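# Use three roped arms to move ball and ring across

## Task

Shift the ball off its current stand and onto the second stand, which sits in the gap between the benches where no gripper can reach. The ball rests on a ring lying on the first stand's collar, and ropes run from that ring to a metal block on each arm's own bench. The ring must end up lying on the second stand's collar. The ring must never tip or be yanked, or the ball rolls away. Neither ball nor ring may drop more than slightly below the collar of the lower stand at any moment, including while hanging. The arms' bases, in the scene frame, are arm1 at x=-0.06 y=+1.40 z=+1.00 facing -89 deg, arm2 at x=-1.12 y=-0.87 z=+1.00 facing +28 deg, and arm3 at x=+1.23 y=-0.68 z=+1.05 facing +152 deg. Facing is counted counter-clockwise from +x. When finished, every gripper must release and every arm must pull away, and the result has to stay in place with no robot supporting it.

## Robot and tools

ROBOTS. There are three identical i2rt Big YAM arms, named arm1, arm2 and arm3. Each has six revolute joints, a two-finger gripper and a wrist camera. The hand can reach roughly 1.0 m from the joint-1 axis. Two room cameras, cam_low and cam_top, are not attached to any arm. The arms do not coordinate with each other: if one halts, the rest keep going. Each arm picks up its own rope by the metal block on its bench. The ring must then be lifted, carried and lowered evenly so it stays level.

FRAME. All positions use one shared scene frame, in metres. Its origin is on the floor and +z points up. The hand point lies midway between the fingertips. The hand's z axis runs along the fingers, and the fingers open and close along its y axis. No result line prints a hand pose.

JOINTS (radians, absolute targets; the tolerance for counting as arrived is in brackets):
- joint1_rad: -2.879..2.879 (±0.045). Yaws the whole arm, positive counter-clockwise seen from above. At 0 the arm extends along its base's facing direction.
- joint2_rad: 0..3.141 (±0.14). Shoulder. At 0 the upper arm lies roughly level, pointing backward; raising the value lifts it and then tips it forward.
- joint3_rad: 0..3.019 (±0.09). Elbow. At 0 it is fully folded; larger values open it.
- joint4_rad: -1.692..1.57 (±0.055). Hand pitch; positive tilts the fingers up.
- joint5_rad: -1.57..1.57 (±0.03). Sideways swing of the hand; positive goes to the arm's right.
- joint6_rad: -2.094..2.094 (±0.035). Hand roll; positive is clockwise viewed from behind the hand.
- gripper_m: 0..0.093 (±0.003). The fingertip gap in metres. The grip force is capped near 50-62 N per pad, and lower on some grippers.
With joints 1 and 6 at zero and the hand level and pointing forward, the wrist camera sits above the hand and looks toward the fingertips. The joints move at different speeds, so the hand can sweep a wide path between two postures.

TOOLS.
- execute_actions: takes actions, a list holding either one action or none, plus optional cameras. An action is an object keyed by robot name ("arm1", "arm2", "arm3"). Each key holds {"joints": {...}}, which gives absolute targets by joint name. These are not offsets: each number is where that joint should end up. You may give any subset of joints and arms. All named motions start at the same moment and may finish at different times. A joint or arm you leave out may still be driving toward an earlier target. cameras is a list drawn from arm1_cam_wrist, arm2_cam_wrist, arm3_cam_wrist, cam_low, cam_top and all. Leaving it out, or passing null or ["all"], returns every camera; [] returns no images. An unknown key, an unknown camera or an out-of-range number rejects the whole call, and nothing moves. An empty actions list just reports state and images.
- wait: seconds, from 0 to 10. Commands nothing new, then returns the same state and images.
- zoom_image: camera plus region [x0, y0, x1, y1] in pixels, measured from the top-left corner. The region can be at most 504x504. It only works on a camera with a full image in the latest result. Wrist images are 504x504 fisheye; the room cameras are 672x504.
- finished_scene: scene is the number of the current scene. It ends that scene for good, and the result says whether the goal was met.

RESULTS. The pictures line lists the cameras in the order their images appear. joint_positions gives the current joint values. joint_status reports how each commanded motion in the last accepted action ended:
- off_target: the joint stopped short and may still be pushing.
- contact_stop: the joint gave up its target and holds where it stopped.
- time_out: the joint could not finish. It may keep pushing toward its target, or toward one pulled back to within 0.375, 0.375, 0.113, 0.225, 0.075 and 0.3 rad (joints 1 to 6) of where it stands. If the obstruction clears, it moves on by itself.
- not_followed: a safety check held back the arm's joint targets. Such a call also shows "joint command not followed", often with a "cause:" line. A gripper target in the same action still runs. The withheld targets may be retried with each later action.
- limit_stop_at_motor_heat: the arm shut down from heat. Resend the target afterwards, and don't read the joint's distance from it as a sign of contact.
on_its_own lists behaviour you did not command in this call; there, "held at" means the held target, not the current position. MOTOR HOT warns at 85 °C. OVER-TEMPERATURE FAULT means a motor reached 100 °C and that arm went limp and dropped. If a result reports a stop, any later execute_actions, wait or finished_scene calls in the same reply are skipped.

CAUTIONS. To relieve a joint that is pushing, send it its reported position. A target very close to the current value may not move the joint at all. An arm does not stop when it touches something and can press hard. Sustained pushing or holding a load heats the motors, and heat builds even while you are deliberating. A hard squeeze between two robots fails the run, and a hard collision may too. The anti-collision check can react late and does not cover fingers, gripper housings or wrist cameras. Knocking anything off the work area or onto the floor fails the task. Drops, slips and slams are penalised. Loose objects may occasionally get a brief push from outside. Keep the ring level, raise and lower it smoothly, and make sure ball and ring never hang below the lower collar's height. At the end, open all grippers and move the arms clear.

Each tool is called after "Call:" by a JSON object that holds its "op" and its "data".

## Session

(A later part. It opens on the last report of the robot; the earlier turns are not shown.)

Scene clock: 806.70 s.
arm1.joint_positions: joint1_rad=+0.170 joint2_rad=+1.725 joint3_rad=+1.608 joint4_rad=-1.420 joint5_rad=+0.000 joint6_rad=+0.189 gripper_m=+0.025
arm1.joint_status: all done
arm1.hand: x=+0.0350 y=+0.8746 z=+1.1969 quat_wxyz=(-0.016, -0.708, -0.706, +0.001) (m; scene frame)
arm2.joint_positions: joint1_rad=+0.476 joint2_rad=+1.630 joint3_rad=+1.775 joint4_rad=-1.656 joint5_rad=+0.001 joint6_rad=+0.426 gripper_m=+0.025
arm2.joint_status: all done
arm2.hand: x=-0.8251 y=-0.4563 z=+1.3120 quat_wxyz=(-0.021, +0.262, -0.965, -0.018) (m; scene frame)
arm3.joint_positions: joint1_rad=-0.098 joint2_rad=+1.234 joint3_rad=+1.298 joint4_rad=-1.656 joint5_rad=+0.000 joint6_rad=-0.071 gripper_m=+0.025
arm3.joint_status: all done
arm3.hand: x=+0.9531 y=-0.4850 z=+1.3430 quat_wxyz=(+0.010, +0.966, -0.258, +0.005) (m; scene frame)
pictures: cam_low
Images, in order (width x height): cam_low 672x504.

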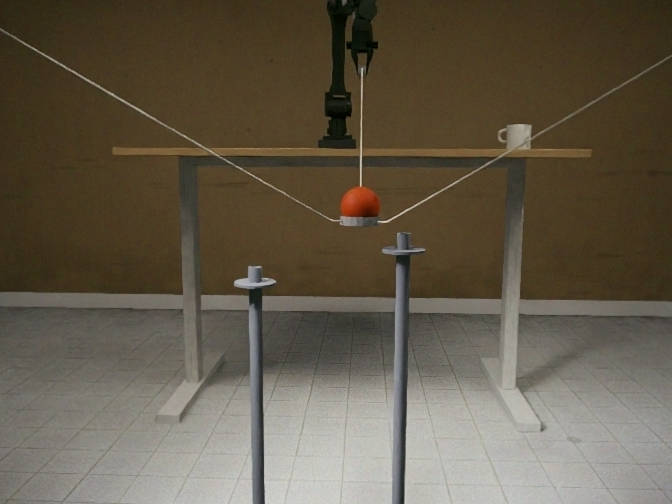

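Call:
{"op": "execute_actions", "data": {"actions": [{"arm1":{"joints":{"joint1_rad":0.1045,"joint3_rad":1.581,"joint6_rad":0.113}},"arm2":{"joints":{"joint1_rad":0.5435,"joint2_rad":1.5753,"joint3_rad":1.7088,"joint6_rad":0.500}},"arm3":{"joints":{"joint1_rad":-0.046,"joint2_rad":1.3255,"joint3_rad":1.4165,"joint6_rad":-0.017}}}], "cameras": ["cam_low"]}}

Call:
{"op": "zoom_image", "data": {"camera": "cam_low", "region": [265, 160, 415, 272]}}

Call:
{"op": "wait", "data": {"seconds": 0.15}}

Call:
{"op": "zoom_image", "data": {"camera": "cam_low", "region": [265, 160, 415, 272]}}

Call:
{"op": "wait", "data": {"seconds": 0.15}}

Call:
{"op": "zoom_image", "data": {"camera": "cam_low", "region": [265, 160, 415, 272]}}

Scene clock: 847.40 s.
arm1.joint_positions: joint1_rad=+0.101 joint2_rad=+1.722 joint3_rad=+1.574 joint4_rad=-1.420 joint5_rad=+0.000 joint6_rad=+0.121 gripper_m=+0.025
arm1.joint_status: all done
arm1.hand: x=-0.0021 y=+0.8795 z=+1.1850 quat_wxyz=(-0.003, -0.709, -0.706, -0.008) (m; scene frame)
arm2.joint_positions: joint1_rad=+0.544 joint2_rad=+1.599 joint3_rad=+1.718 joint4_rad=-1.656 joint5_rad=+0.001 joint6_rad=+0.493 gripper_m=+0.025
arm2.joint_status: all done
arm2.hand: x=-0.8625 y=-0.4517 z=+1.3051 quat_wxyz=(-0.011, +0.263, -0.965, -0.011) (m; scene frame)
arm3.joint_positions: joint1_rad=-0.053 joint2_rad=+1.343 joint3_rad=+1.371 joint4_rad=-1.656 joint5_rad=+0.000 joint6_rad=-0.026 gripper_m=+0.025
arm3.joint_status: all done
arm3.hand: x=+0.9161 y=-0.4804 z=+1.3345 quat_wxyz=(+0.014, +0.966, -0.257, +0.022) (m; scene frame)
pictures: cam_low
Images, in order (width x height): cam_low 672x504.

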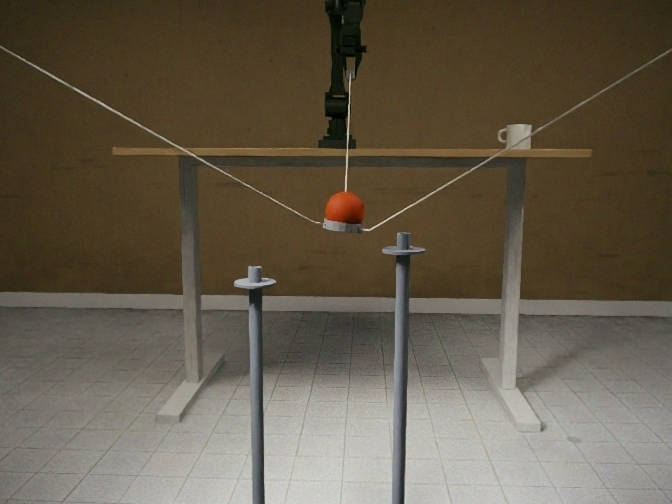

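Region (265, 160, 415, 272) of cam_low's 672x504 image, scaled by 3.360, with more detail than that image has; it fills the top 376 rows of this view, and the rest is white.

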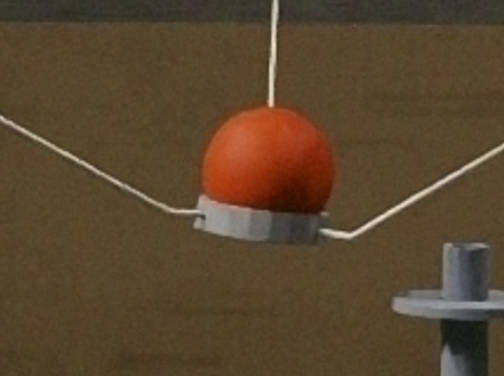

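Scene clock: 847.57 s.
arm1.joint_positions: joint1_rad=+0.101 joint2_rad=+1.722 joint3_rad=+1.574 joint4_rad=-1.420 joint5_rad=+0.000 joint6_rad=+0.121 gripper_m=+0.025
arm1.joint_status: all done
arm1.hand: x=-0.0021 y=+0.8795 z=+1.1850 quat_wxyz=(-0.003, -0.709, -0.706, -0.008) (m; scene frame)
arm2.joint_positions: joint1_rad=+0.544 joint2_rad=+1.599 joint3_rad=+1.718 joint4_rad=-1.656 joint5_rad=+0.001 joint6_rad=+0.493 gripper_m=+0.025
arm2.joint_status: all done
arm2.hand: x=-0.8625 y=-0.4517 z=+1.3051 quat_wxyz=(-0.011, +0.263, -0.965, -0.011) (m; scene frame)
arm3.joint_positions: joint1_rad=-0.053 joint2_rad=+1.343 joint3_rad=+1.371 joint4_rad=-1.656 joint5_rad=+0.000 joint6_rad=-0.026 gripper_m=+0.025
arm3.joint_status: all done
arm3.hand: x=+0.9161 y=-0.4804 z=+1.3345 quat_wxyz=(+0.014, +0.966, -0.258, +0.022) (m; scene frame)
wait: 0.17 s; no rest
pictures: arm1_cam_wrist, arm2_cam_wrist, arm3_cam_wrist, cam_low, cam_top
Images, in order (width x height): arm1_cam_wrist 504x504, arm2_cam_wrist 504x504, arm3_cam_wrist 504x504, cam_low 672x504, cam_top 672x504.

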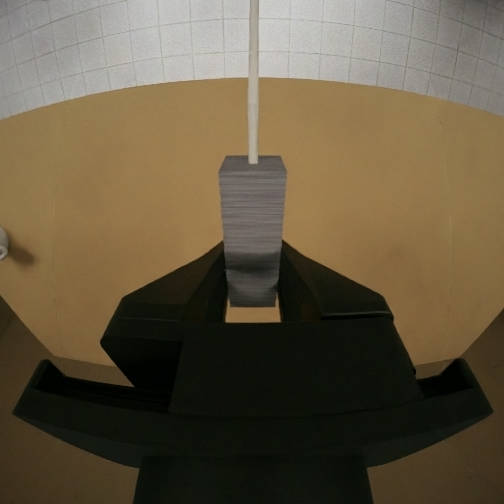

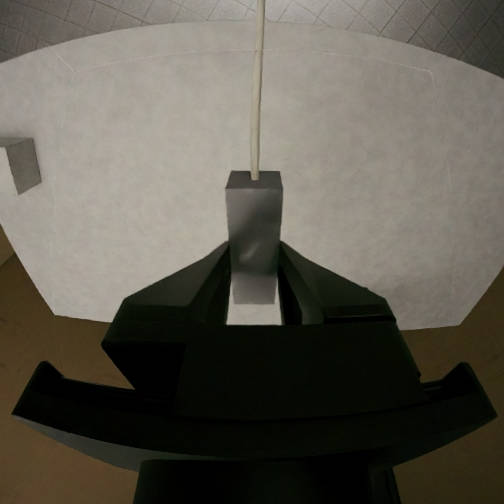

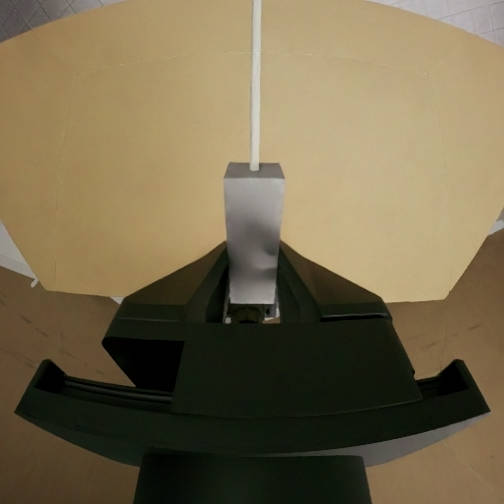

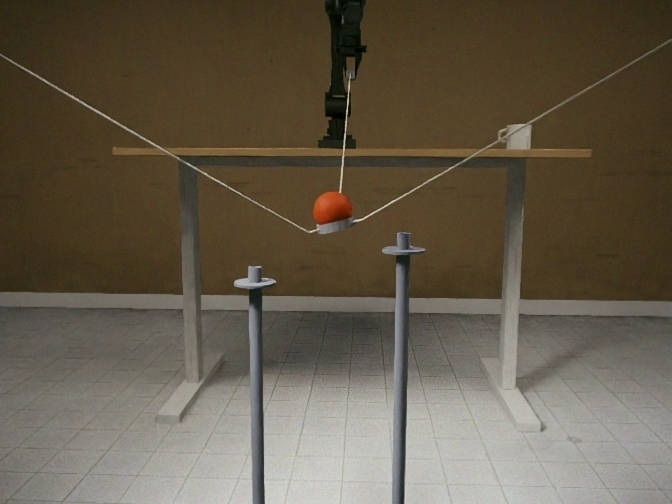

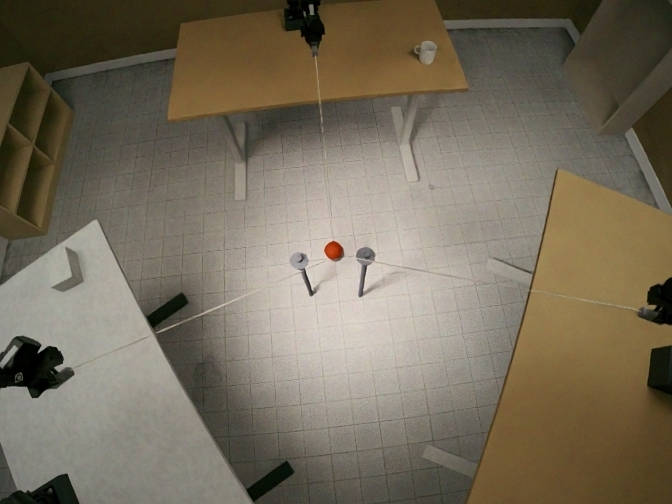

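Region (265, 160, 415, 272) of cam_low's 672x504 image, scaled by 3.360, with more detail than that image has; it fills the top 376 rows of this view, and the rest is white.

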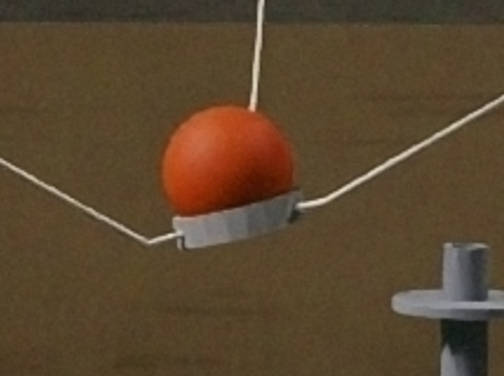

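Scene clock: 847.73 s.
arm1.joint_positions: joint1_rad=+0.101 joint2_rad=+1.722 joint3_rad=+1.574 joint4_rad=-1.420 joint5_rad=+0.000 joint6_rad=+0.121 gripper_m=+0.025
arm1.joint_status: all done
arm1.hand: x=-0.0021 y=+0.8795 z=+1.1850 quat_wxyz=(-0.003, -0.709, -0.706, -0.008) (m; scene frame)
arm2.joint_positions: joint1_rad=+0.544 joint2_rad=+1.599 joint3_rad=+1.718 joint4_rad=-1.656 joint5_rad=+0.001 joint6_rad=+0.493 gripper_m=+0.025
arm2.joint_status: all done
arm2.hand: x=-0.8625 y=-0.4517 z=+1.3051 quat_wxyz=(-0.011, +0.263, -0.965, -0.011) (m; scene frame)
arm3.joint_positions: joint1_rad=-0.053 joint2_rad=+1.343 joint3_rad=+1.371 joint4_rad=-1.656 joint5_rad=+0.000 joint6_rad=-0.026 gripper_m=+0.025
arm3.joint_status: all done
arm3.hand: x=+0.9161 y=-0.4804 z=+1.3345 quat_wxyz=(+0.014, +0.966, -0.258, +0.022) (m; scene frame)
wait: 0.17 s; no rest
pictures: arm1_cam_wrist, arm2_cam_wrist, arm3_cam_wrist, cam_low, cam_top
Images, in order (width x height): arm1_cam_wrist 504x504, arm2_cam_wrist 504x504, arm3_cam_wrist 504x504, cam_low 672x504, cam_top 672x504.

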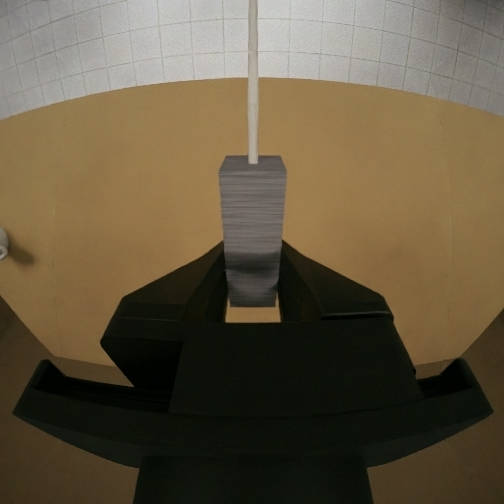

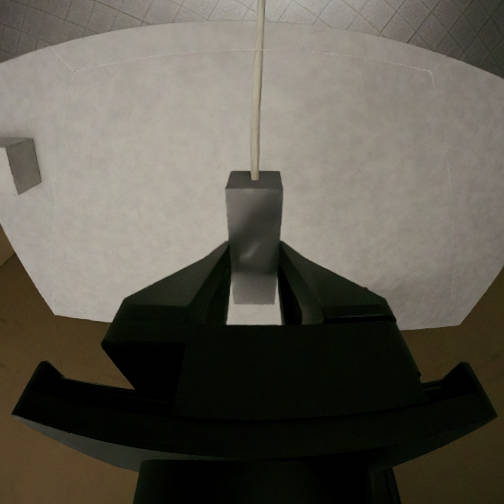

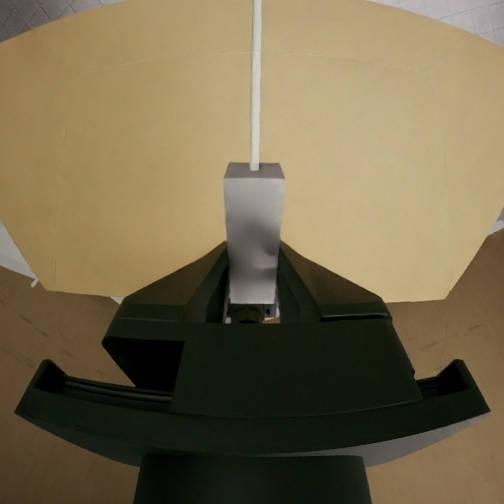

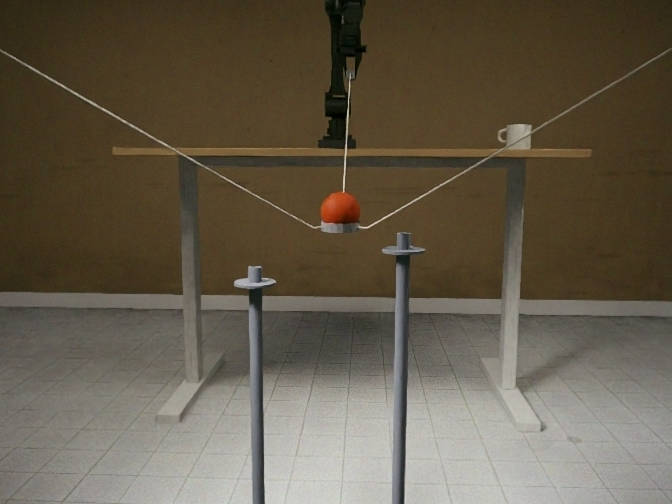

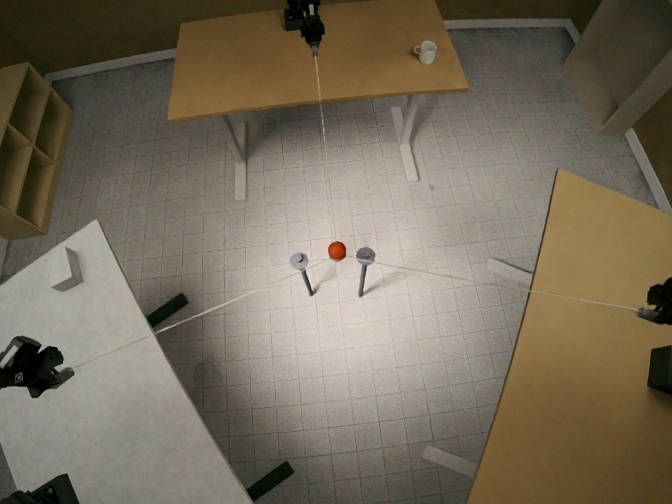

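Region (265, 160, 415, 272) of cam_low's 672x504 image, scaled by 3.360, with more detail than that image has; it fills the top 376 rows of this view, and the rest is white.

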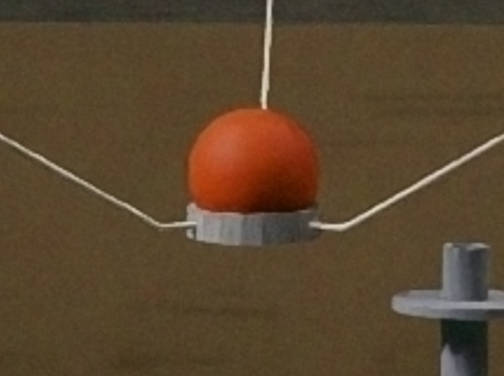

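Call:
{"op": "execute_actions", "data": {"actions": [{"arm1":{"joints":{"joint1_rad":0.0207,"joint3_rad":1.554,"joint6_rad":0.027}},"arm2":{"joints":{"joint1_rad":0.630,"joint2_rad":1.5488,"joint3_rad":1.645,"joint6_rad":0.588}},"arm3":{"joints":{"joint1_rad":0.0,"joint2_rad":1.448,"joint3_rad":1.512,"joint6_rad":0.029}}}], "cameras": ["cam_low"]}}

Call:
{"op": "zoom_image", "data": {"camera": "cam_low", "region": [240, 175, 390, 287]}}

Scene clock: 898.00 s.
arm1.joint_positions: joint1_rad=+0.016 joint2_rad=+1.720 joint3_rad=+1.548 joint4_rad=-1.420 joint5_rad=+0.000 joint6_rad=+0.036 gripper_m=+0.025
arm1.joint_status: all done
arm1.hand: x=-0.0471 y=+0.8842 z=+1.1753 quat_wxyz=(+0.006, -0.708, -0.706, -0.016) (m; scene frame)
arm2.joint_positions: joint1_rad=+0.629 joint2_rad=+1.570 joint3_rad=+1.653 joint4_rad=-1.656 joint5_rad=+0.002 joint6_rad=+0.581 gripper_m=+0.025
arm2.joint_status: all done
arm2.hand: x=-0.9069 y=-0.4483 z=+1.2934 quat_wxyz=(+0.001, +0.262, -0.965, +0.002) (m; scene frame)
arm3.joint_positions: joint1_rad=-0.006 joint2_rad=+1.468 joint3_rad=+1.467 joint4_rad=-1.656 joint5_rad=+0.000 joint6_rad=+0.020 gripper_m=+0.025
arm3.joint_status: all done
arm3.hand: x=+0.8711 y=-0.4757 z=+1.3241 quat_wxyz=(+0.016, +0.966, -0.257, +0.036) (m; scene frame)
pictures: cam_low
Images, in order (width x height): cam_low 672x504.

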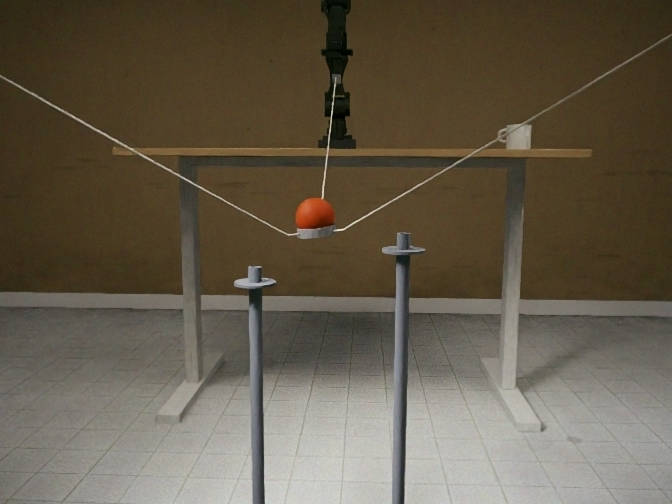

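Region (240, 175, 390, 287) of cam_low's 672x504 image, scaled by 3.360, with more detail than that image has; it fills the top 376 rows of this view, and the rest is white.

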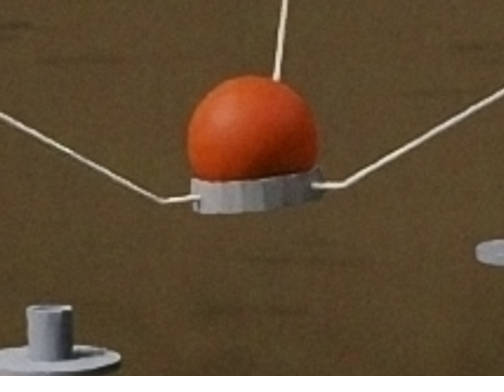

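Call:
{"op": "execute_actions", "data": {"actions": [{"arm1":{"joints":{"joint1_rad":-0.068,"joint2_rad":1.735,"joint3_rad":1.5364,"joint6_rad":-0.062}},"arm2":{"joints":{"joint1_rad":0.728,"joint2_rad":1.532,"joint3_rad":1.598,"joint6_rad":0.687}},"arm3":{"joints":{"joint1_rad":0.037,"joint2_rad":1.5726,"joint3_rad":1.618,"joint6_rad":0.066}}}], "cameras": ["cam_low"]}}

Call:
{"op": "zoom_image", "data": {"camera": "cam_low", "region": [220, 185, 370, 297]}}

Scene clock: 926.93 s.
arm1.joint_positions: joint1_rad=-0.073 joint2_rad=+1.746 joint3_rad=+1.532 joint4_rad=-1.420 joint5_rad=+0.000 joint6_rad=-0.054 gripper_m=+0.025
arm1.joint_status: all done
arm1.hand: x=-0.0923 y=+0.8890 z=+1.1561 quat_wxyz=(+0.019, -0.708, -0.706, -0.032) (m; scene frame)
arm2.joint_positions: joint1_rad=+0.726 joint2_rad=+1.553 joint3_rad=+1.606 joint4_rad=-1.656 joint5_rad=+0.003 joint6_rad=+0.680 gripper_m=+0.025
arm2.joint_status: all done
arm2.hand: x=-0.9529 y=-0.4424 z=+1.2831 quat_wxyz=(+0.010, +0.261, -0.965, +0.015) (m; scene frame)
arm3.joint_positions: joint1_rad=+0.029 joint2_rad=+1.592 joint3_rad=+1.573 joint4_rad=-1.656 joint5_rad=+0.000 joint6_rad=+0.057 gripper_m=+0.025
arm3.joint_status: all done
arm3.hand: x=+0.8261 y=-0.4697 z=+1.3114 quat_wxyz=(+0.017, +0.965, -0.257, +0.046) (m; scene frame)
pictures: cam_low
Images, in order (width x height): cam_low 672x504.

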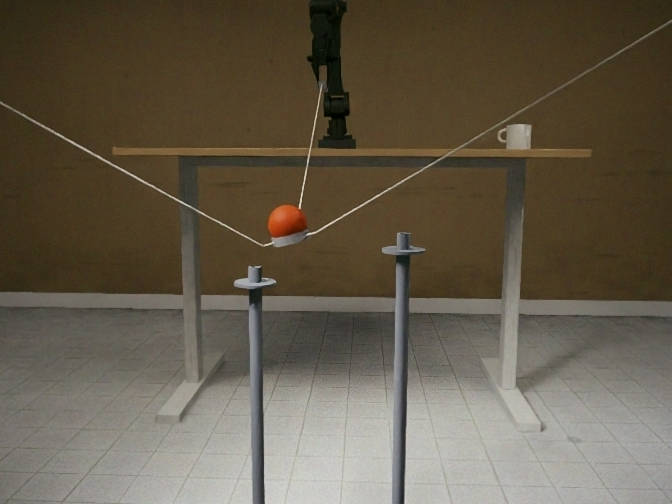

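Region (220, 185, 370, 297) of cam_low's 672x504 image, scaled by 3.360, with more detail than that image has; it fills the top 376 rows of this view, and the rest is white.

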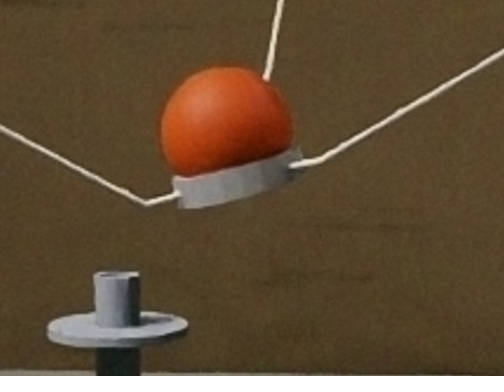

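Call:
{"op": "execute_actions", "data": {"actions": [], "cameras": []}}

Scene clock: 938.23 s.
arm1.joint_positions: joint1_rad=-0.073 joint2_rad=+1.746 joint3_rad=+1.532 joint4_rad=-1.420 joint5_rad=+0.000 joint6_rad=-0.054 gripper_m=+0.025
arm1.joint_status: all done
arm1.hand: x=-0.0923 y=+0.8890 z=+1.1561 quat_wxyz=(+0.019, -0.708, -0.706, -0.032) (m; scene frame)
arm2.joint_positions: joint1_rad=+0.726 joint2_rad=+1.553 joint3_rad=+1.606 joint4_rad=-1.656 joint5_rad=+0.003 joint6_rad=+0.680 gripper_m=+0.025
arm2.joint_status: all done
arm2.hand: x=-0.9529 y=-0.4424 z=+1.2831 quat_wxyz=(+0.010, +0.261, -0.965, +0.015) (m; scene frame)
arm3.joint_positions: joint1_rad=+0.029 joint2_rad=+1.592 joint3_rad=+1.573 joint4_rad=-1.656 joint5_rad=+0.000 joint6_rad=+0.057 gripper_m=+0.025
arm3.joint_status: all done
arm3.hand: x=+0.8261 y=-0.4697 z=+1.3114 quat_wxyz=(+0.017, +0.965, -0.257, +0.046) (m; scene frame)
pictures: none
No camera images: the call's "cameras" was empty. Leave "cameras" out to get every camera's image.

Call:
{"op": "execute_actions", "data": {"actions": [], "cameras": ["cam_low","cam_top"]}}

Call:
{"op": "zoom_image", "data": {"camera": "cam_low", "region": [220, 185, 370, 297]}}

Call:
{"op": "zoom_image", "data": {"camera": "cam_top", "region": [275, 225, 345, 285]}}

Scene clock: 960.13 s.
arm1.joint_positions: joint1_rad=-0.073 joint2_rad=+1.746 joint3_rad=+1.532 joint4_rad=-1.420 joint5_rad=+0.000 joint6_rad=-0.054 gripper_m=+0.025
arm1.joint_status: all done
arm1.hand: x=-0.0923 y=+0.8890 z=+1.1561 quat_wxyz=(+0.019, -0.708, -0.706, -0.032) (m; scene frame)
arm2.joint_positions: joint1_rad=+0.726 joint2_rad=+1.553 joint3_rad=+1.606 joint4_rad=-1.656 joint5_rad=+0.003 joint6_rad=+0.680 gripper_m=+0.025
arm2.joint_status: all done
arm2.hand: x=-0.9529 y=-0.4424 z=+1.2831 quat_wxyz=(+0.010, +0.261, -0.965, +0.015) (m; scene frame)
arm3.joint_positions: joint1_rad=+0.029 joint2_rad=+1.592 joint3_rad=+1.573 joint4_rad=-1.656 joint5_rad=+0.000 joint6_rad=+0.057 gripper_m=+0.025
arm3.joint_status: all done
arm3.hand: x=+0.8261 y=-0.4697 z=+1.3114 quat_wxyz=(+0.017, +0.965, -0.257, +0.046) (m; scene frame)
pictures: cam_low, cam_top
Images, in order (width x height): cam_low 672x504, cam_top 672x504.

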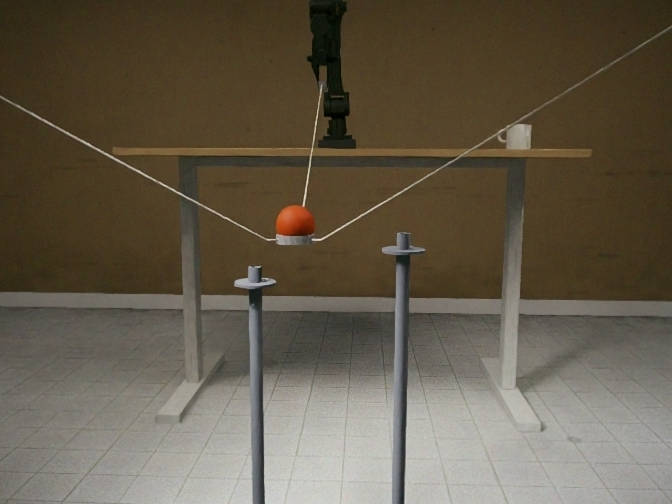

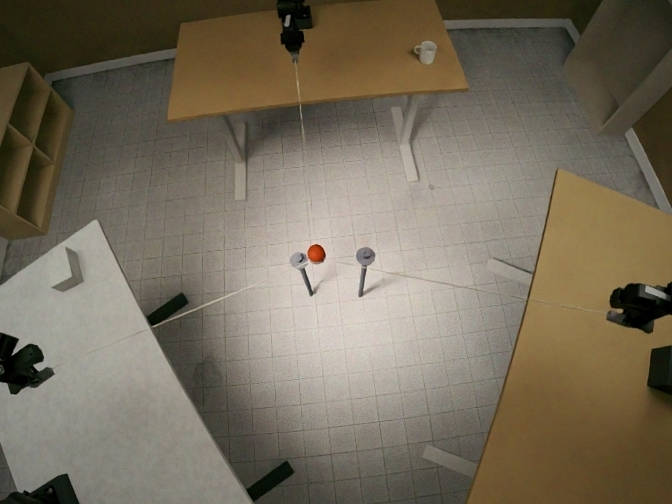

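Region (220, 185, 370, 297) of cam_low's 672x504 image, scaled by 3.360, with more detail than that image has; it fills the top 376 rows of this view, and the rest is white.

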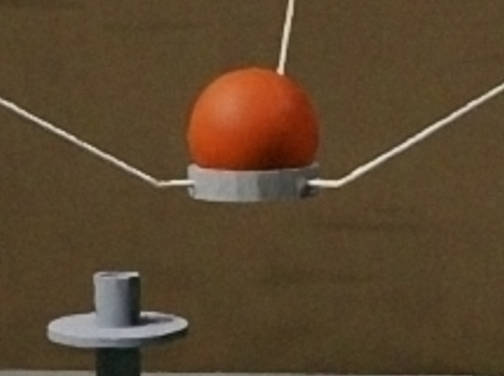

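Region (275, 225, 345, 285) of cam_top's 672x504 image, scaled by 7.200, with more detail than that image has; it fills the top 432 rows of this view, and the rest is white.

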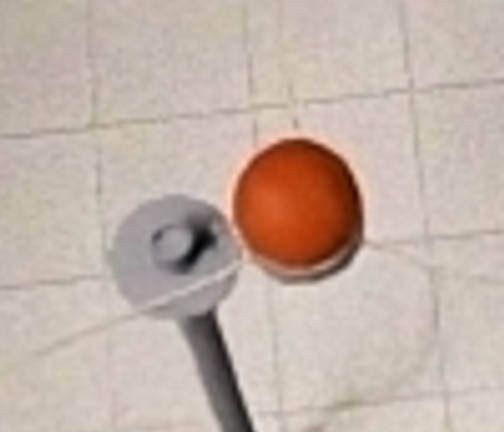

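Call:
{"op": "execute_actions", "data": {"actions": [{"arm1":{"joints":{"joint1_rad":-0.159,"joint3_rad":1.531,"joint6_rad":-0.154}},"arm2":{"joints":{"joint1_rad":0.8305,"joint3_rad":1.5613,"joint6_rad":0.790}},"arm3":{"joints":{"joint1_rad":0.0689,"joint2_rad":1.693,"joint3_rad":1.736,"joint6_rad":0.098}}}], "cameras": ["cam_low"]}}

Call:
{"op": "zoom_image", "data": {"camera": "cam_low", "region": [200, 190, 350, 302]}}

Scene clock: 985.40 s.
arm1.joint_positions: joint1_rad=-0.163 joint2_rad=+1.746 joint3_rad=+1.532 joint4_rad=-1.420 joint5_rad=+0.000 joint6_rad=-0.146 gripper_m=+0.025
arm1.joint_status: all done
arm1.hand: x=-0.1381 y=+0.8937 z=+1.1555 quat_wxyz=(+0.017, -0.707, -0.706, -0.034) (m; scene frame)
arm2.joint_positions: joint1_rad=+0.828 joint2_rad=+1.550 joint3_rad=+1.568 joint4_rad=-1.656 joint5_rad=+0.004 joint6_rad=+0.783 gripper_m=+0.025
arm2.joint_status: all done
arm2.hand: x=-0.9994 y=-0.4371 z=+1.2705 quat_wxyz=(+0.017, +0.260, -0.965, +0.031) (m; scene frame)
arm3.joint_positions: joint1_rad=+0.060 joint2_rad=+1.710 joint3_rad=+1.688 joint4_rad=-1.656 joint5_rad=+0.000 joint6_rad=+0.088 gripper_m=+0.025
arm3.joint_status: all done
arm3.hand: x=+0.7805 y=-0.4644 z=+1.2994 quat_wxyz=(+0.015, +0.965, -0.258, +0.048) (m; scene frame)
pictures: cam_low
Images, in order (width x height): cam_low 672x504.

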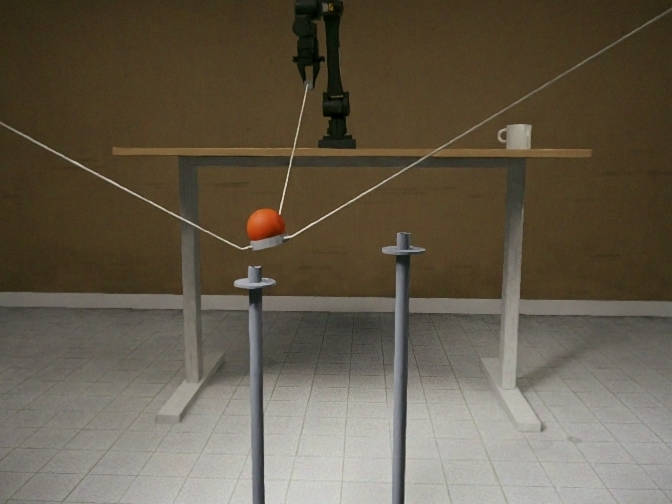

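Region (200, 190, 350, 302) of cam_low's 672x504 image, scaled by 3.360, with more detail than that image has; it fills the top 376 rows of this view, and the rest is white.

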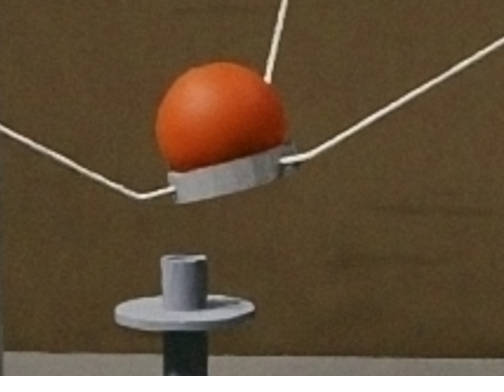

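Call:
{"op": "execute_actions", "data": {"actions": [], "cameras": []}}

Scene clock: 995.13 s.
arm1.joint_positions: joint1_rad=-0.163 joint2_rad=+1.746 joint3_rad=+1.532 joint4_rad=-1.420 joint5_rad=+0.000 joint6_rad=-0.146 gripper_m=+0.025
arm1.joint_status: all done
arm1.hand: x=-0.1381 y=+0.8937 z=+1.1555 quat_wxyz=(+0.017, -0.707, -0.706, -0.034) (m; scene frame)
arm2.joint_positions: joint1_rad=+0.828 joint2_rad=+1.550 joint3_rad=+1.568 joint4_rad=-1.656 joint5_rad=+0.004 joint6_rad=+0.783 gripper_m=+0.025
arm2.joint_status: all done
arm2.hand: x=-0.9994 y=-0.4371 z=+1.2705 quat_wxyz=(+0.017, +0.260, -0.965, +0.031) (m; scene frame)
arm3.joint_positions: joint1_rad=+0.060 joint2_rad=+1.710 joint3_rad=+1.688 joint4_rad=-1.656 joint5_rad=+0.000 joint6_rad=+0.089 gripper_m=+0.025
arm3.joint_status: all done
arm3.hand: x=+0.7805 y=-0.4644 z=+1.2994 quat_wxyz=(+0.015, +0.965, -0.258, +0.048) (m; scene frame)
pictures: none
No camera images: the call's "cameras" was empty. Leave "cameras" out to get every camera's image.

Call:
{"op": "wait", "data": {"seconds": 10}}

Call:
{"op": "zoom_image", "data": {"camera": "cam_low", "region": [200, 190, 350, 302]}}

Call:
{"op": "zoom_image", "data": {"camera": "cam_top", "region": [275, 225, 345, 285]}}

Scene clock: 1009.90 s.
arm1.joint_positions: joint1_rad=-0.163 joint2_rad=+1.746 joint3_rad=+1.532 joint4_rad=-1.420 joint5_rad=+0.000 joint6_rad=-0.146 gripper_m=+0.025
arm1.joint_status: all done
arm1.hand: x=-0.1381 y=+0.8937 z=+1.1555 quat_wxyz=(+0.017, -0.707, -0.706, -0.034) (m; scene frame)
arm2.joint_positions: joint1_rad=+0.828 joint2_rad=+1.550 joint3_rad=+1.568 joint4_rad=-1.656 joint5_rad=+0.004 joint6_rad=+0.783 gripper_m=+0.025
arm2.joint_status: all done
arm2.hand: x=-0.9994 y=-0.4371 z=+1.2705 quat_wxyz=(+0.017, +0.260, -0.965, +0.031) (m; scene frame)
arm3.joint_positions: joint1_rad=+0.060 joint2_rad=+1.710 joint3_rad=+1.688 joint4_rad=-1.656 joint5_rad=+0.000 joint6_rad=+0.089 gripper_m=+0.025
arm3.joint_status: all done
arm3.hand: x=+0.7805 y=-0.4644 z=+1.2994 quat_wxyz=(+0.015, +0.965, -0.258, +0.048) (m; scene frame)
wait: 10.00 s; at rest from the start
pictures: arm1_cam_wrist, arm2_cam_wrist, arm3_cam_wrist, cam_low, cam_top
Images, in order (width x height): arm1_cam_wrist 504x504, arm2_cam_wrist 504x504, arm3_cam_wrist 504x504, cam_low 672x504, cam_top 672x504.

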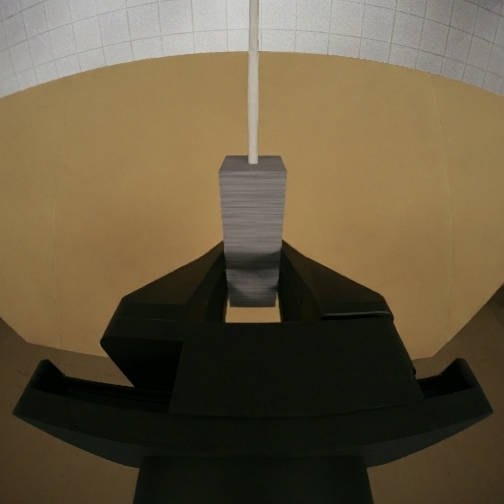

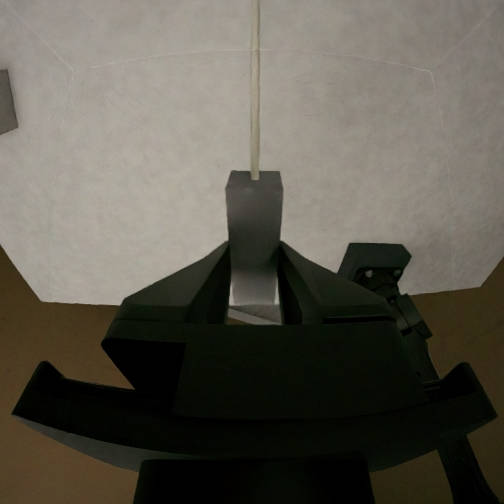

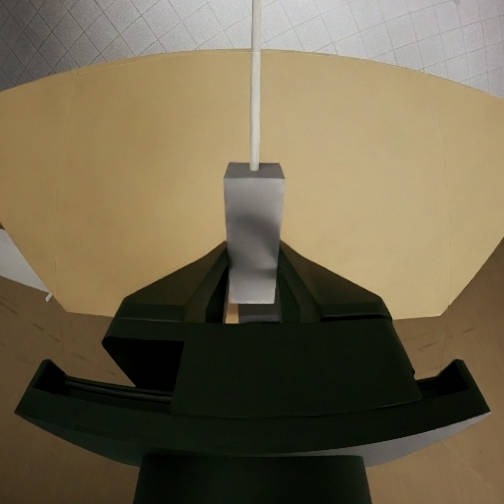

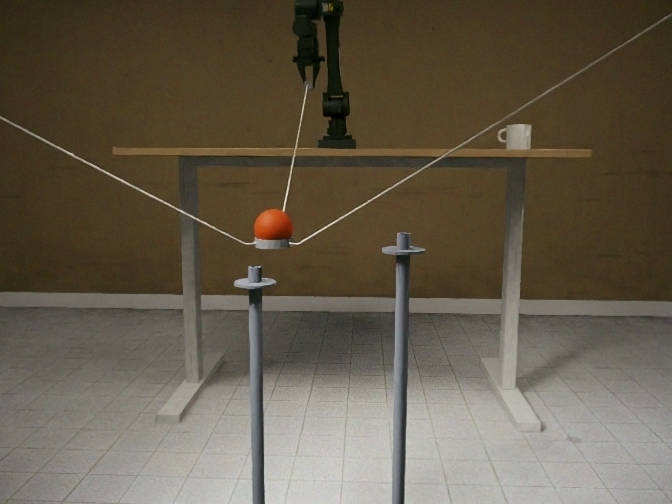

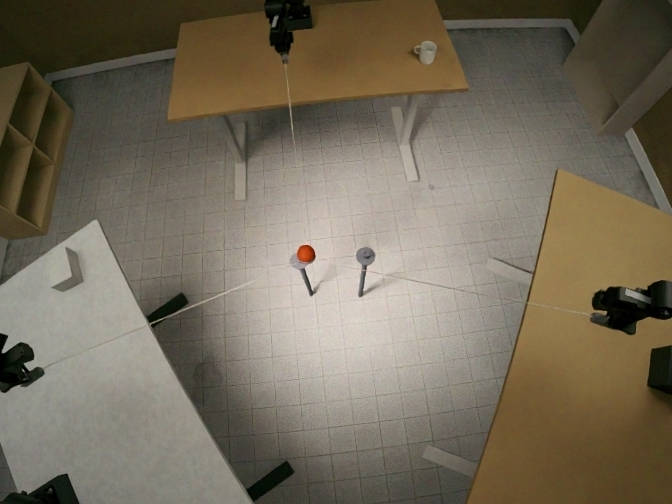

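Region (200, 190, 350, 302) of cam_low's 672x504 image, scaled by 3.360, with more detail than that image has; it fills the top 376 rows of this view, and the rest is white.

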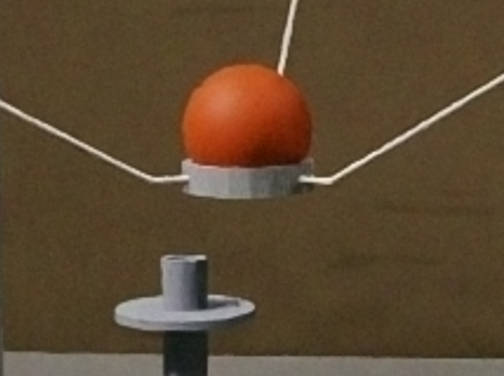

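Region (275, 225, 345, 285) of cam_top's 672x504 image, scaled by 7.200, with more detail than that image has; it fills the top 432 rows of this view, and the rest is white.

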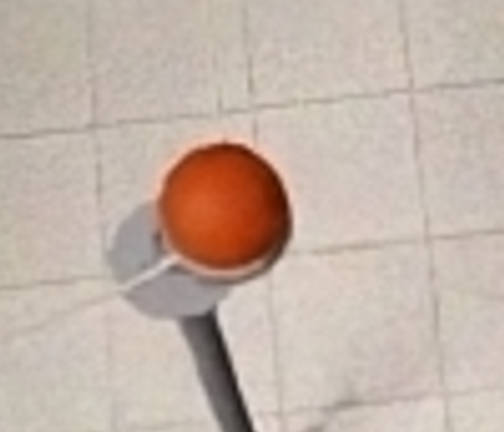

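Call:
{"op": "execute_actions", "data": {"actions": [{"arm1":{"joints":{"joint1_rad":-0.244,"joint2_rad":1.765,"joint3_rad":1.523,"joint6_rad":-0.241}},"arm2":{"joints":{"joint1_rad":0.927,"joint2_rad":1.576,"joint6_rad":0.888}},"arm3":{"joints":{"joint1_rad":0.081,"joint2_rad":1.813,"joint3_rad":1.857}}}], "cameras": ["cam_low"]}}

Call:
{"op": "zoom_image", "data": {"camera": "cam_low", "region": [180, 190, 330, 302]}}

Scene clock: 1038.40 s.
arm1.joint_positions: joint1_rad=-0.245 joint2_rad=+1.778 joint3_rad=+1.519 joint4_rad=-1.420 joint5_rad=+0.000 joint6_rad=-0.232 gripper_m=+0.025
arm1.joint_status: all done
arm1.hand: x=-0.1784 y=+0.9053 z=+1.1351 quat_wxyz=(+0.026, -0.705, -0.707, -0.054) (m; scene frame)
arm2.joint_positions: joint1_rad=+0.923 joint2_rad=+1.583 joint3_rad=+1.568 joint4_rad=-1.656 joint5_rad=+0.004 joint6_rad=+0.880 gripper_m=+0.025
arm2.joint_status: all done
arm2.hand: x=-1.0405 y=-0.4236 z=+1.2565 quat_wxyz=(+0.020, +0.259, -0.964, +0.047) (m; scene frame)
arm3.joint_positions: joint1_rad=+0.066 joint2_rad=+1.831 joint3_rad=+1.808 joint4_rad=-1.656 joint5_rad=+0.000 joint6_rad=+0.089 gripper_m=+0.025
arm3.joint_status: all done
arm3.hand: x=+0.7398 y=-0.4495 z=+1.2824 quat_wxyz=(+0.015, +0.966, -0.255, +0.048) (m; scene frame)
pictures: cam_low
Images, in order (width x height): cam_low 672x504.

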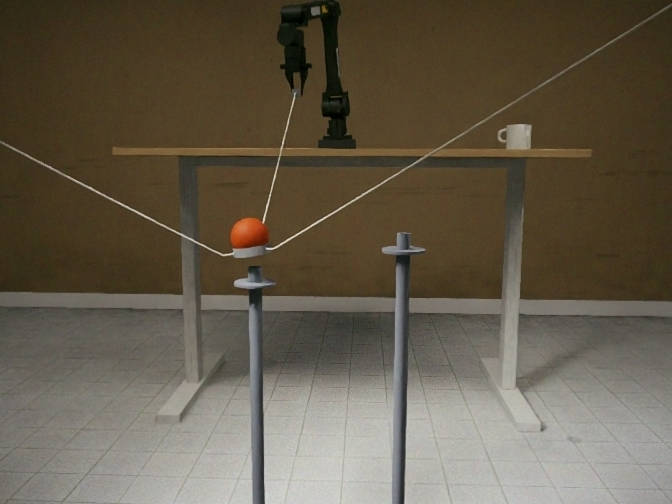

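Region (180, 190, 330, 302) of cam_low's 672x504 image, scaled by 3.360, with more detail than that image has; it fills the top 376 rows of this view, and the rest is white.

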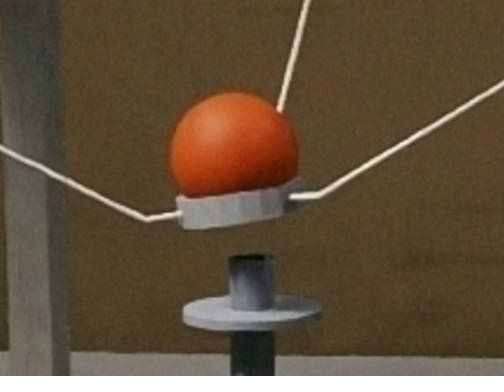

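Call:
{"op": "execute_actions", "data": {"actions": [], "cameras": ["cam_low","cam_top"]}}

Scene clock: 1076.03 s.
arm1.joint_positions: joint1_rad=-0.245 joint2_rad=+1.778 joint3_rad=+1.519 joint4_rad=-1.420 joint5_rad=+0.000 joint6_rad=-0.232 gripper_m=+0.025
arm1.joint_status: all done
arm1.hand: x=-0.1784 y=+0.9053 z=+1.1351 quat_wxyz=(+0.026, -0.705, -0.707, -0.054) (m; scene frame)
arm2.joint_positions: joint1_rad=+0.923 joint2_rad=+1.583 joint3_rad=+1.568 joint4_rad=-1.656 joint5_rad=+0.004 joint6_rad=+0.881 gripper_m=+0.025
arm2.joint_status: all done
arm2.hand: x=-1.0405 y=-0.4236 z=+1.2565 quat_wxyz=(+0.020, +0.259, -0.965, +0.047) (m; scene frame)
arm3.joint_positions: joint1_rad=+0.066 joint2_rad=+1.831 joint3_rad=+1.808 joint4_rad=-1.656 joint5_rad=+0.000 joint6_rad=+0.089 gripper_m=+0.025
arm3.joint_status: all done
arm3.hand: x=+0.7398 y=-0.4495 z=+1.2824 quat_wxyz=(+0.015, +0.966, -0.255, +0.048) (m; scene frame)
pictures: cam_low, cam_top
Images, in order (width x height): cam_low 672x504, cam_top 672x504.

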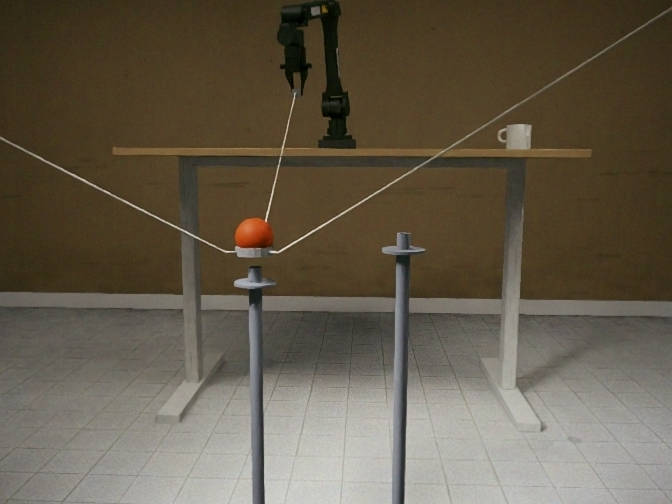

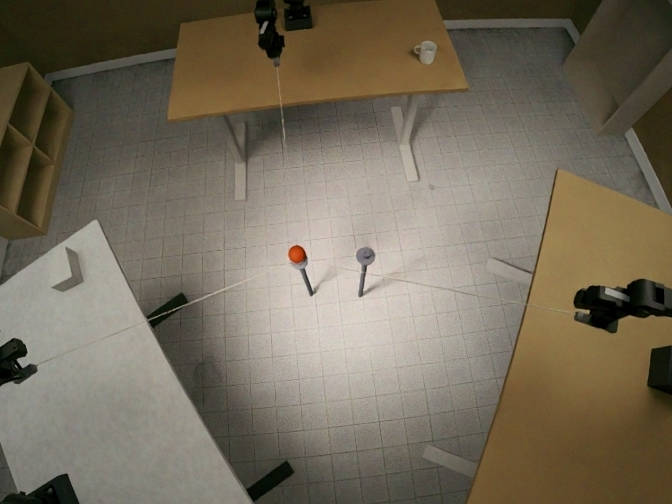

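Call:
{"op": "zoom_image", "data": {"camera": "cam_low", "region": [180, 190, 330, 302]}}

Call:
{"op": "zoom_image", "data": {"camera": "cam_top", "region": [260, 225, 400, 305]}}

Region (180, 190, 330, 302) of cam_low's 672x504 image, scaled by 3.360, with more detail than that image has; it fills the top 376 rows of this view, and the rest is white.

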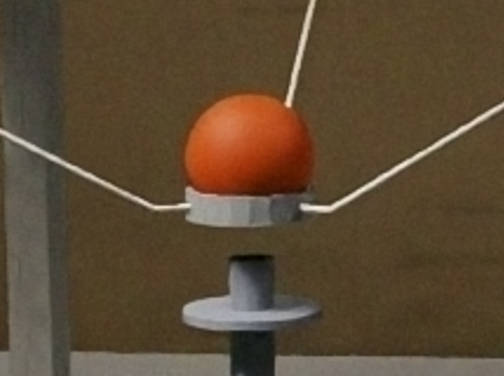

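Region (260, 225, 400, 305) of cam_top's 672x504 image, scaled by 3.600, with more detail than that image has; it fills the top 288 rows of this view, and the rest is white.

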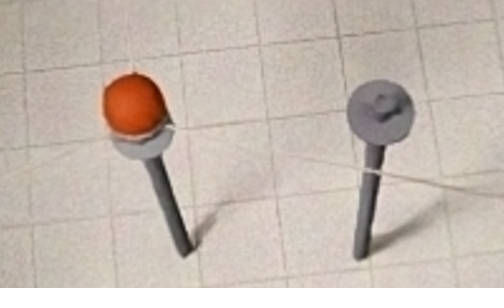

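Call:
{"op": "execute_actions", "data": {"actions": [{"arm1":{"joints":{"joint2_rad":1.808}},"arm2":{"joints":{"joint2_rad":1.617}},"arm3":{"joints":{"joint2_rad":1.846}}}], "cameras": ["cam_low","cam_top"]}}

Call:
{"op": "zoom_image", "data": {"camera": "cam_low", "region": [180, 190, 330, 302]}}

Scene clock: 1116.60 s.
arm1.joint_positions: joint1_rad=-0.245 joint2_rad=+1.823 joint3_rad=+1.519 joint4_rad=-1.420 joint5_rad=+0.000 joint6_rad=-0.232 gripper_m=+0.025
arm1.joint_status: all done
arm1.hand: x=-0.1781 y=+0.9053 z=+1.1132 quat_wxyz=(+0.038, -0.703, -0.706, -0.073) (m; scene frame)
arm2.joint_positions: joint1_rad=+0.923 joint2_rad=+1.624 joint3_rad=+1.568 joint4_rad=-1.656 joint5_rad=+0.004 joint6_rad=+0.881 gripper_m=+0.025
arm2.joint_status: all done
arm2.hand: x=-1.0397 y=-0.4188 z=+1.2385 quat_wxyz=(+0.029, +0.259, -0.963, +0.066) (m; scene frame)
arm3.joint_positions: joint1_rad=+0.066 joint2_rad=+1.850 joint3_rad=+1.808 joint4_rad=-1.656 joint5_rad=+0.000 joint6_rad=+0.089 gripper_m=+0.025
arm3.joint_status: all done
arm3.hand: x=+0.7382 y=-0.4489 z=+1.2725 quat_wxyz=(+0.017, +0.965, -0.255, +0.057) (m; scene frame)
pictures: cam_low, cam_top
Images, in order (width x height): cam_low 672x504, cam_top 672x504.

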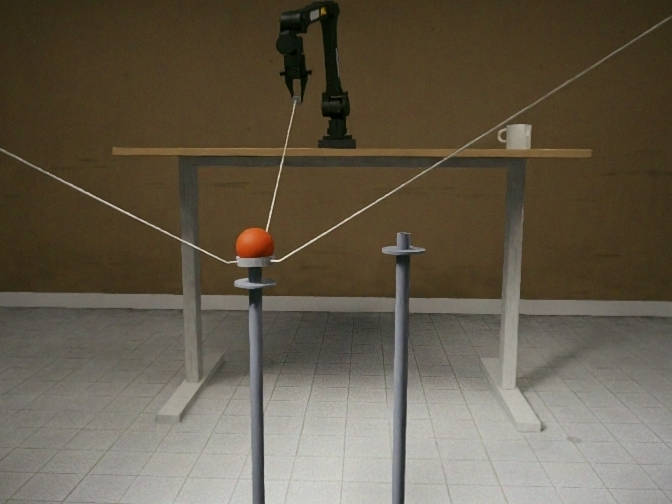

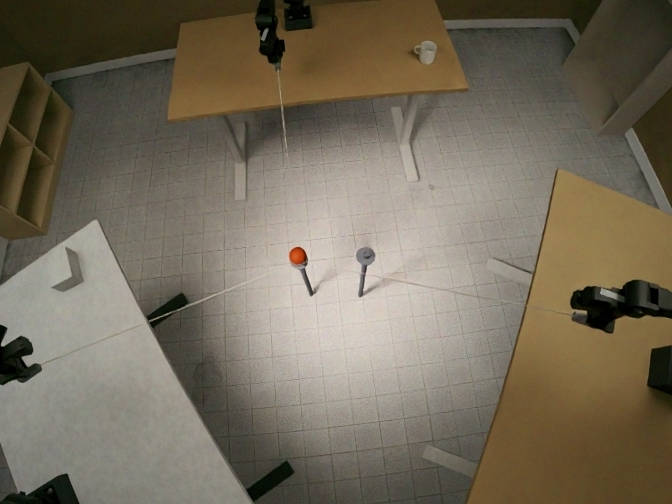

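Region (180, 190, 330, 302) of cam_low's 672x504 image, scaled by 3.360, with more detail than that image has; it fills the top 376 rows of this view, and the rest is white.

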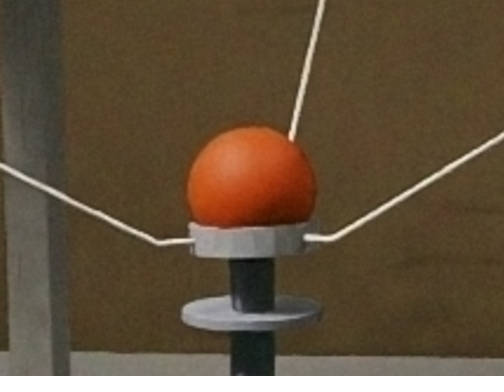

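Call:
{"op": "zoom_image", "data": {"camera": "cam_top", "region": [260, 225, 400, 305]}}

Region (260, 225, 400, 305) of cam_top's 672x504 image, scaled by 3.600, with more detail than that image has; it fills the top 288 rows of this view, and the rest is white.

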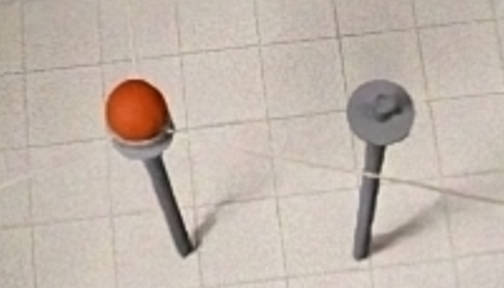

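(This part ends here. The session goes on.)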